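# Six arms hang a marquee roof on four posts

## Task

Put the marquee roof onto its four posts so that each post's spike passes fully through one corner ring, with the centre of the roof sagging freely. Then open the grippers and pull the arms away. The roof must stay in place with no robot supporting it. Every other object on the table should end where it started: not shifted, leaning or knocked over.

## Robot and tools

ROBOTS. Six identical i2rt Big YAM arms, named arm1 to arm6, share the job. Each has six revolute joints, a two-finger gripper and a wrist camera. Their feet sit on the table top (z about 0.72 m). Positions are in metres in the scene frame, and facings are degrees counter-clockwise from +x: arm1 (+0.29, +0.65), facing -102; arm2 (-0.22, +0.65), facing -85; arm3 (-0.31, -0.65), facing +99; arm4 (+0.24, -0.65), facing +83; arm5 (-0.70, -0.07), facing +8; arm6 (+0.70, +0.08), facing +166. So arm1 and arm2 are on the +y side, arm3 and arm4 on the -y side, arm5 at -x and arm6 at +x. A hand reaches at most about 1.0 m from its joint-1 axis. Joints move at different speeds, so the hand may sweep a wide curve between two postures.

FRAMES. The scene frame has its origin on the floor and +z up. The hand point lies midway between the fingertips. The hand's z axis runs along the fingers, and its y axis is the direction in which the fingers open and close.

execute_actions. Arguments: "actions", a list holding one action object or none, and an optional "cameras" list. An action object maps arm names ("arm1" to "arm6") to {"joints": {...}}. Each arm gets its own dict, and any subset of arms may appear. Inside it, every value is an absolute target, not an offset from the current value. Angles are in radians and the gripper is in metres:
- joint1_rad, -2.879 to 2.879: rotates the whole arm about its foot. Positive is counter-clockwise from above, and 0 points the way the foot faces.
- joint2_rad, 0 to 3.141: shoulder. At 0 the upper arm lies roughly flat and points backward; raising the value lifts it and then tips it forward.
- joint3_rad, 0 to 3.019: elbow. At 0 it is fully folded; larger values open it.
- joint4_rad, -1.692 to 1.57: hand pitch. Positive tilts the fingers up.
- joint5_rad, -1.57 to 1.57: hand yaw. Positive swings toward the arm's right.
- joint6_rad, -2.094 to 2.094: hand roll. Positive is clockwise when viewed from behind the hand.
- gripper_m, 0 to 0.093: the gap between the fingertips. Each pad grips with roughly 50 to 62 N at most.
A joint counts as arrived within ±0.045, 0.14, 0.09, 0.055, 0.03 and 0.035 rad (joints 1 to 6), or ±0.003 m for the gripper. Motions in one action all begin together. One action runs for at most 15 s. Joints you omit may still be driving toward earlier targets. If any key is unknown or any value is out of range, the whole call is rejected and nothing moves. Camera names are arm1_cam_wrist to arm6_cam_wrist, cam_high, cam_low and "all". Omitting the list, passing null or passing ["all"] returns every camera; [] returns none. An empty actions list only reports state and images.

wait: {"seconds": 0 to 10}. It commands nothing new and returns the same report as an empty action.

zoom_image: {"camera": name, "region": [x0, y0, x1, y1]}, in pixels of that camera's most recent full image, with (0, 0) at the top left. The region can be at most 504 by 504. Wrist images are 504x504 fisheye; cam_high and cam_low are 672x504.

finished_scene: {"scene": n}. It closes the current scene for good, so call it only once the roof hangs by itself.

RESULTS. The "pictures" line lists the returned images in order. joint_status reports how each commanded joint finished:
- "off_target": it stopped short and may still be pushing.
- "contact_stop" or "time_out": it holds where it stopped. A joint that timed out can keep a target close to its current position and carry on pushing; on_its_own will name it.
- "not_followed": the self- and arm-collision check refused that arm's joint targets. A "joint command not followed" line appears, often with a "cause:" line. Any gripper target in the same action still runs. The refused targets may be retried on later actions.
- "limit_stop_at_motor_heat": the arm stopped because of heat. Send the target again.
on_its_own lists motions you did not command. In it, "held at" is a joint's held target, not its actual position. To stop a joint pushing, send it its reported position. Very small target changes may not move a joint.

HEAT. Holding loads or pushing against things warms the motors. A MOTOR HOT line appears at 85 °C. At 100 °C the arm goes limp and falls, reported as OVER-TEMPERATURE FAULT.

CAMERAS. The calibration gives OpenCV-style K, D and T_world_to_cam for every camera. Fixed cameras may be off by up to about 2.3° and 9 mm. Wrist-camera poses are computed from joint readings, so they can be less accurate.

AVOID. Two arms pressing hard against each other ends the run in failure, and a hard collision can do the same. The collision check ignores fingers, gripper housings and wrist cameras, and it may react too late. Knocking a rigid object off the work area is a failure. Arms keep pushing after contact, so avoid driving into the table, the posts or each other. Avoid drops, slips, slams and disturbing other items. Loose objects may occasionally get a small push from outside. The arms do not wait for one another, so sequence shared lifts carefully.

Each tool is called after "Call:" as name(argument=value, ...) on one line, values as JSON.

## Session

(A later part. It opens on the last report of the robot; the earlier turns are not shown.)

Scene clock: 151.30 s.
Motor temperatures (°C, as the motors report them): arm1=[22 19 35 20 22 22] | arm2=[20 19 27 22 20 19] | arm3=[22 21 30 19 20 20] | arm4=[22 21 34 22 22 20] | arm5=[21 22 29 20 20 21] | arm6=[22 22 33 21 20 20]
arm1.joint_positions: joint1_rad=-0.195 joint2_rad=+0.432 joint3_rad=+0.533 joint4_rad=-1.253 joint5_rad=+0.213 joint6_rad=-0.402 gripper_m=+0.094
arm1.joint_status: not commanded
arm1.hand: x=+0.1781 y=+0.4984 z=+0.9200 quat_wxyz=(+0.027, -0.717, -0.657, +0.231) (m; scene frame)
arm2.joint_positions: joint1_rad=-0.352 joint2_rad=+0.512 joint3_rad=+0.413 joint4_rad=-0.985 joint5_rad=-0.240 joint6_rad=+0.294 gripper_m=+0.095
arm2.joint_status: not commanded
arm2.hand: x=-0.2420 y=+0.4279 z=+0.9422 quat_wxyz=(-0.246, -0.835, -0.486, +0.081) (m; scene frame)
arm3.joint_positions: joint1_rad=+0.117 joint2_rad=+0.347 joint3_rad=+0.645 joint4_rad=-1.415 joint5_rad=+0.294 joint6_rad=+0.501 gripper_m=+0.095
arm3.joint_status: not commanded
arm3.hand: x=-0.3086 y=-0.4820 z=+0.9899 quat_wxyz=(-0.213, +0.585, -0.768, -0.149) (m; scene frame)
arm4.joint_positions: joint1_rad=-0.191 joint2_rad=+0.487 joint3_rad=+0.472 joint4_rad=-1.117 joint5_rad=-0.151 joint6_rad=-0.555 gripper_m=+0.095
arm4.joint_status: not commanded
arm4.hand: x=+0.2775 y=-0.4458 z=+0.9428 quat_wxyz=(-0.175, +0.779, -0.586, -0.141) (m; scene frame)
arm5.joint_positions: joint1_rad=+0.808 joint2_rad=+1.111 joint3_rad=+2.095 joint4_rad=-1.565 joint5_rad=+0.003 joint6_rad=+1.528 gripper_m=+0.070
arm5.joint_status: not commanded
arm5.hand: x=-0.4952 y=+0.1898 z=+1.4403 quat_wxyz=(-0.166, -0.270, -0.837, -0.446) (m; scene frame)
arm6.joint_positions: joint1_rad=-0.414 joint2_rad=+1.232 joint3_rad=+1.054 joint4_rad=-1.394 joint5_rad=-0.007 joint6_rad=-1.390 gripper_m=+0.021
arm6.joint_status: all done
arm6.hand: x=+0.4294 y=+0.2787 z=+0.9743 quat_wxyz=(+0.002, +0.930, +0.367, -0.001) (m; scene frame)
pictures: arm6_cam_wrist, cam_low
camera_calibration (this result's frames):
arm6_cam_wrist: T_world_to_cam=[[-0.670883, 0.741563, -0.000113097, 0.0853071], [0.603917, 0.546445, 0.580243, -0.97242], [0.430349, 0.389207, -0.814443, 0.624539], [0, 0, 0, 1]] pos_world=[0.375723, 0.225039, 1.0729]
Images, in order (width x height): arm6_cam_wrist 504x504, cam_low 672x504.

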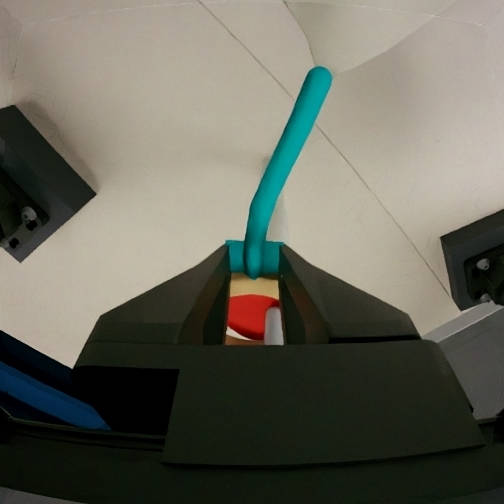

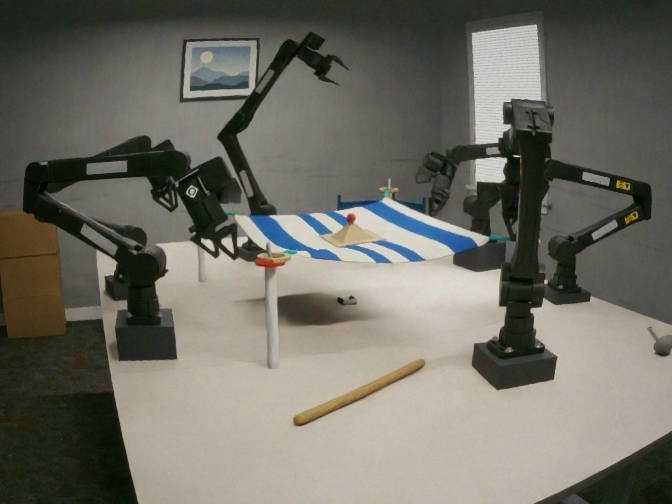

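The spike now occludes the far rim, so it is through.

Call:
execute_actions(actions=[{"arm6":{"joints":{"gripper_m":0.07}}}], cameras=["arm6_cam_wrist"])

Call:
execute_actions(actions=[{"arm6":{"joints":{"joint3_rad":1.6,"joint4_rad":-1.65}}}], cameras=["arm6_cam_wrist","cam_high","cam_low"])

Scene clock: 156.53 s.
Motor temperatures (°C, as the motors report them): arm1=[22 19 35 20 22 22] | arm2=[20 19 27 22 20 19] | arm3=[22 21 30 19 20 20] | arm4=[22 21 34 22 22 20] | arm5=[21 22 29 20 20 21] | arm6=[22 22 33 21 20 20]
arm1.joint_positions: joint1_rad=-0.195 joint2_rad=+0.432 joint3_rad=+0.533 joint4_rad=-1.253 joint5_rad=+0.213 joint6_rad=-0.402 gripper_m=+0.094
arm1.joint_status: not commanded
arm1.hand: x=+0.1781 y=+0.4984 z=+0.9200 quat_wxyz=(+0.027, -0.717, -0.657, +0.231) (m; scene frame)
arm2.joint_positions: joint1_rad=-0.352 joint2_rad=+0.512 joint3_rad=+0.413 joint4_rad=-0.985 joint5_rad=-0.240 joint6_rad=+0.294 gripper_m=+0.095
arm2.joint_status: not commanded
arm2.hand: x=-0.2420 y=+0.4279 z=+0.9422 quat_wxyz=(-0.246, -0.835, -0.486, +0.081) (m; scene frame)
arm3.joint_positions: joint1_rad=+0.117 joint2_rad=+0.347 joint3_rad=+0.645 joint4_rad=-1.415 joint5_rad=+0.294 joint6_rad=+0.501 gripper_m=+0.095
arm3.joint_status: not commanded
arm3.hand: x=-0.3086 y=-0.4820 z=+0.9899 quat_wxyz=(-0.213, +0.585, -0.768, -0.149) (m; scene frame)
arm4.joint_positions: joint1_rad=-0.191 joint2_rad=+0.487 joint3_rad=+0.472 joint4_rad=-1.117 joint5_rad=-0.151 joint6_rad=-0.555 gripper_m=+0.095
arm4.joint_status: not commanded
arm4.hand: x=+0.2775 y=-0.4458 z=+0.9428 quat_wxyz=(-0.175, +0.779, -0.586, -0.141) (m; scene frame)
arm5.joint_positions: joint1_rad=+0.808 joint2_rad=+1.111 joint3_rad=+2.095 joint4_rad=-1.565 joint5_rad=+0.003 joint6_rad=+1.528 gripper_m=+0.070
arm5.joint_status: not commanded
arm5.hand: x=-0.4952 y=+0.1898 z=+1.4403 quat_wxyz=(-0.166, -0.270, -0.837, -0.446) (m; scene frame)
arm6.joint_positions: joint1_rad=-0.414 joint2_rad=+1.232 joint3_rad=+1.054 joint4_rad=-1.394 joint5_rad=-0.004 joint6_rad=-1.392 gripper_m=+0.070
arm6.joint_status: all done
arm6.hand: x=+0.4296 y=+0.2792 z=+0.9743 quat_wxyz=(+0.001, +0.930, +0.368, +0.001) (m; scene frame)
pictures: arm6_cam_wrist
camera_calibration (this result's frames):
arm6_cam_wrist: T_world_to_cam=[[-0.672302, 0.740276, 0.00085858, 0.0851345], [0.601995, 0.546043, 0.582614, -0.974196], [0.430826, 0.39221, -0.812749, 0.621556], [0, 0, 0, 1]] pos_world=[0.375915, 0.225149, 1.07268]
Images, in order (width x height): arm6_cam_wrist 504x504.

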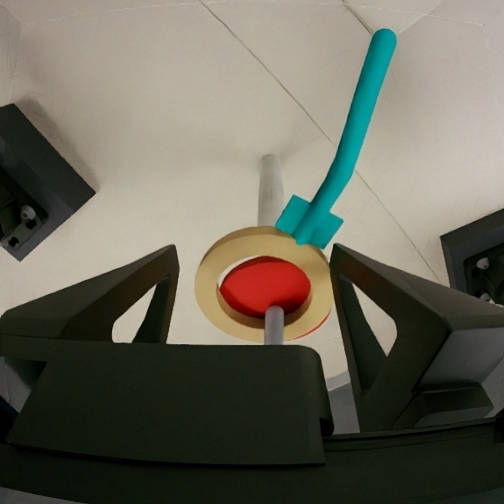

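Scene clock: 157.73 s.
Motor temperatures (°C, as the motors report them): arm1=[22 19 35 20 22 22] | arm2=[20 19 27 22 20 19] | arm3=[22 21 30 19 20 20] | arm4=[22 21 34 22 22 20] | arm5=[21 22 29 20 20 21] | arm6=[22 22 34 21 20 20]
arm1.joint_positions: joint1_rad=-0.195 joint2_rad=+0.432 joint3_rad=+0.533 joint4_rad=-1.253 joint5_rad=+0.213 joint6_rad=-0.402 gripper_m=+0.094
arm1.joint_status: not commanded
arm1.hand: x=+0.1781 y=+0.4984 z=+0.9200 quat_wxyz=(+0.027, -0.717, -0.657, +0.231) (m; scene frame)
arm2.joint_positions: joint1_rad=-0.352 joint2_rad=+0.512 joint3_rad=+0.413 joint4_rad=-0.985 joint5_rad=-0.240 joint6_rad=+0.294 gripper_m=+0.095
arm2.joint_status: not commanded
arm2.hand: x=-0.2420 y=+0.4279 z=+0.9422 quat_wxyz=(-0.246, -0.835, -0.486, +0.081) (m; scene frame)
arm3.joint_positions: joint1_rad=+0.117 joint2_rad=+0.347 joint3_rad=+0.645 joint4_rad=-1.415 joint5_rad=+0.294 joint6_rad=+0.501 gripper_m=+0.095
arm3.joint_status: not commanded
arm3.hand: x=-0.3086 y=-0.4820 z=+0.9899 quat_wxyz=(-0.213, +0.585, -0.768, -0.149) (m; scene frame)
arm4.joint_positions: joint1_rad=-0.191 joint2_rad=+0.487 joint3_rad=+0.472 joint4_rad=-1.117 joint5_rad=-0.151 joint6_rad=-0.555 gripper_m=+0.095
arm4.joint_status: not commanded
arm4.hand: x=+0.2775 y=-0.4458 z=+0.9428 quat_wxyz=(-0.175, +0.779, -0.586, -0.141) (m; scene frame)
arm5.joint_positions: joint1_rad=+0.808 joint2_rad=+1.111 joint3_rad=+2.095 joint4_rad=-1.565 joint5_rad=+0.003 joint6_rad=+1.528 gripper_m=+0.070
arm5.joint_status: not commanded
arm5.hand: x=-0.4952 y=+0.1898 z=+1.4403 quat_wxyz=(-0.166, -0.270, -0.837, -0.446) (m; scene frame)
arm6.joint_positions: joint1_rad=-0.414 joint2_rad=+1.234 joint3_rad=+1.547 joint4_rad=-1.641 joint5_rad=-0.002 joint6_rad=-1.393 gripper_m=+0.070
arm6.joint_status: all done
arm6.hand: x=+0.3911 y=+0.3071 z=+1.1668 quat_wxyz=(-0.103, +0.923, +0.366, -0.063) (m; scene frame)
pictures: arm6_cam_wrist, cam_high, cam_low
camera_calibration (this result's frames):
arm6_cam_wrist: T_world_to_cam=[[-0.650625, 0.721152, 0.237962, -0.240832], [0.709609, 0.465752, 0.528706, -1.03291], [0.270446, 0.512849, -0.814766, 0.811653], [0, 0, 0, 1]] pos_world=[0.356761, 0.2385, 1.26472]
Images, in order (width x height): arm6_cam_wrist 504x504, cam_high 672x504, cam_low 672x504.

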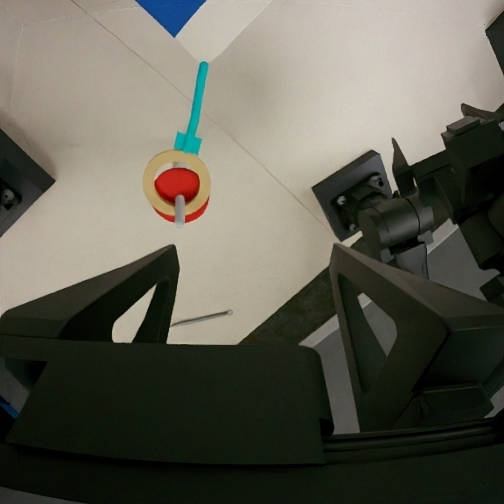

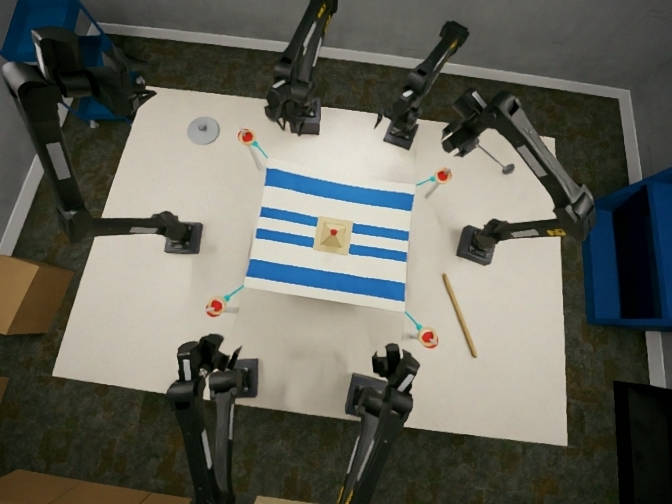

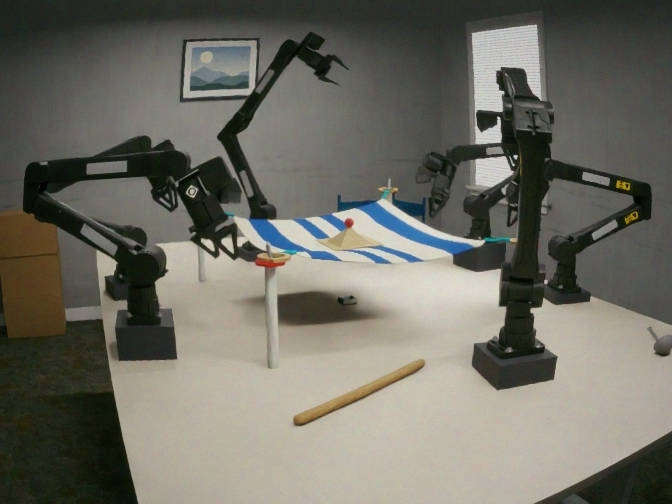

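Call:
finished_scene(scene=2)

The scene is finished: the task was done.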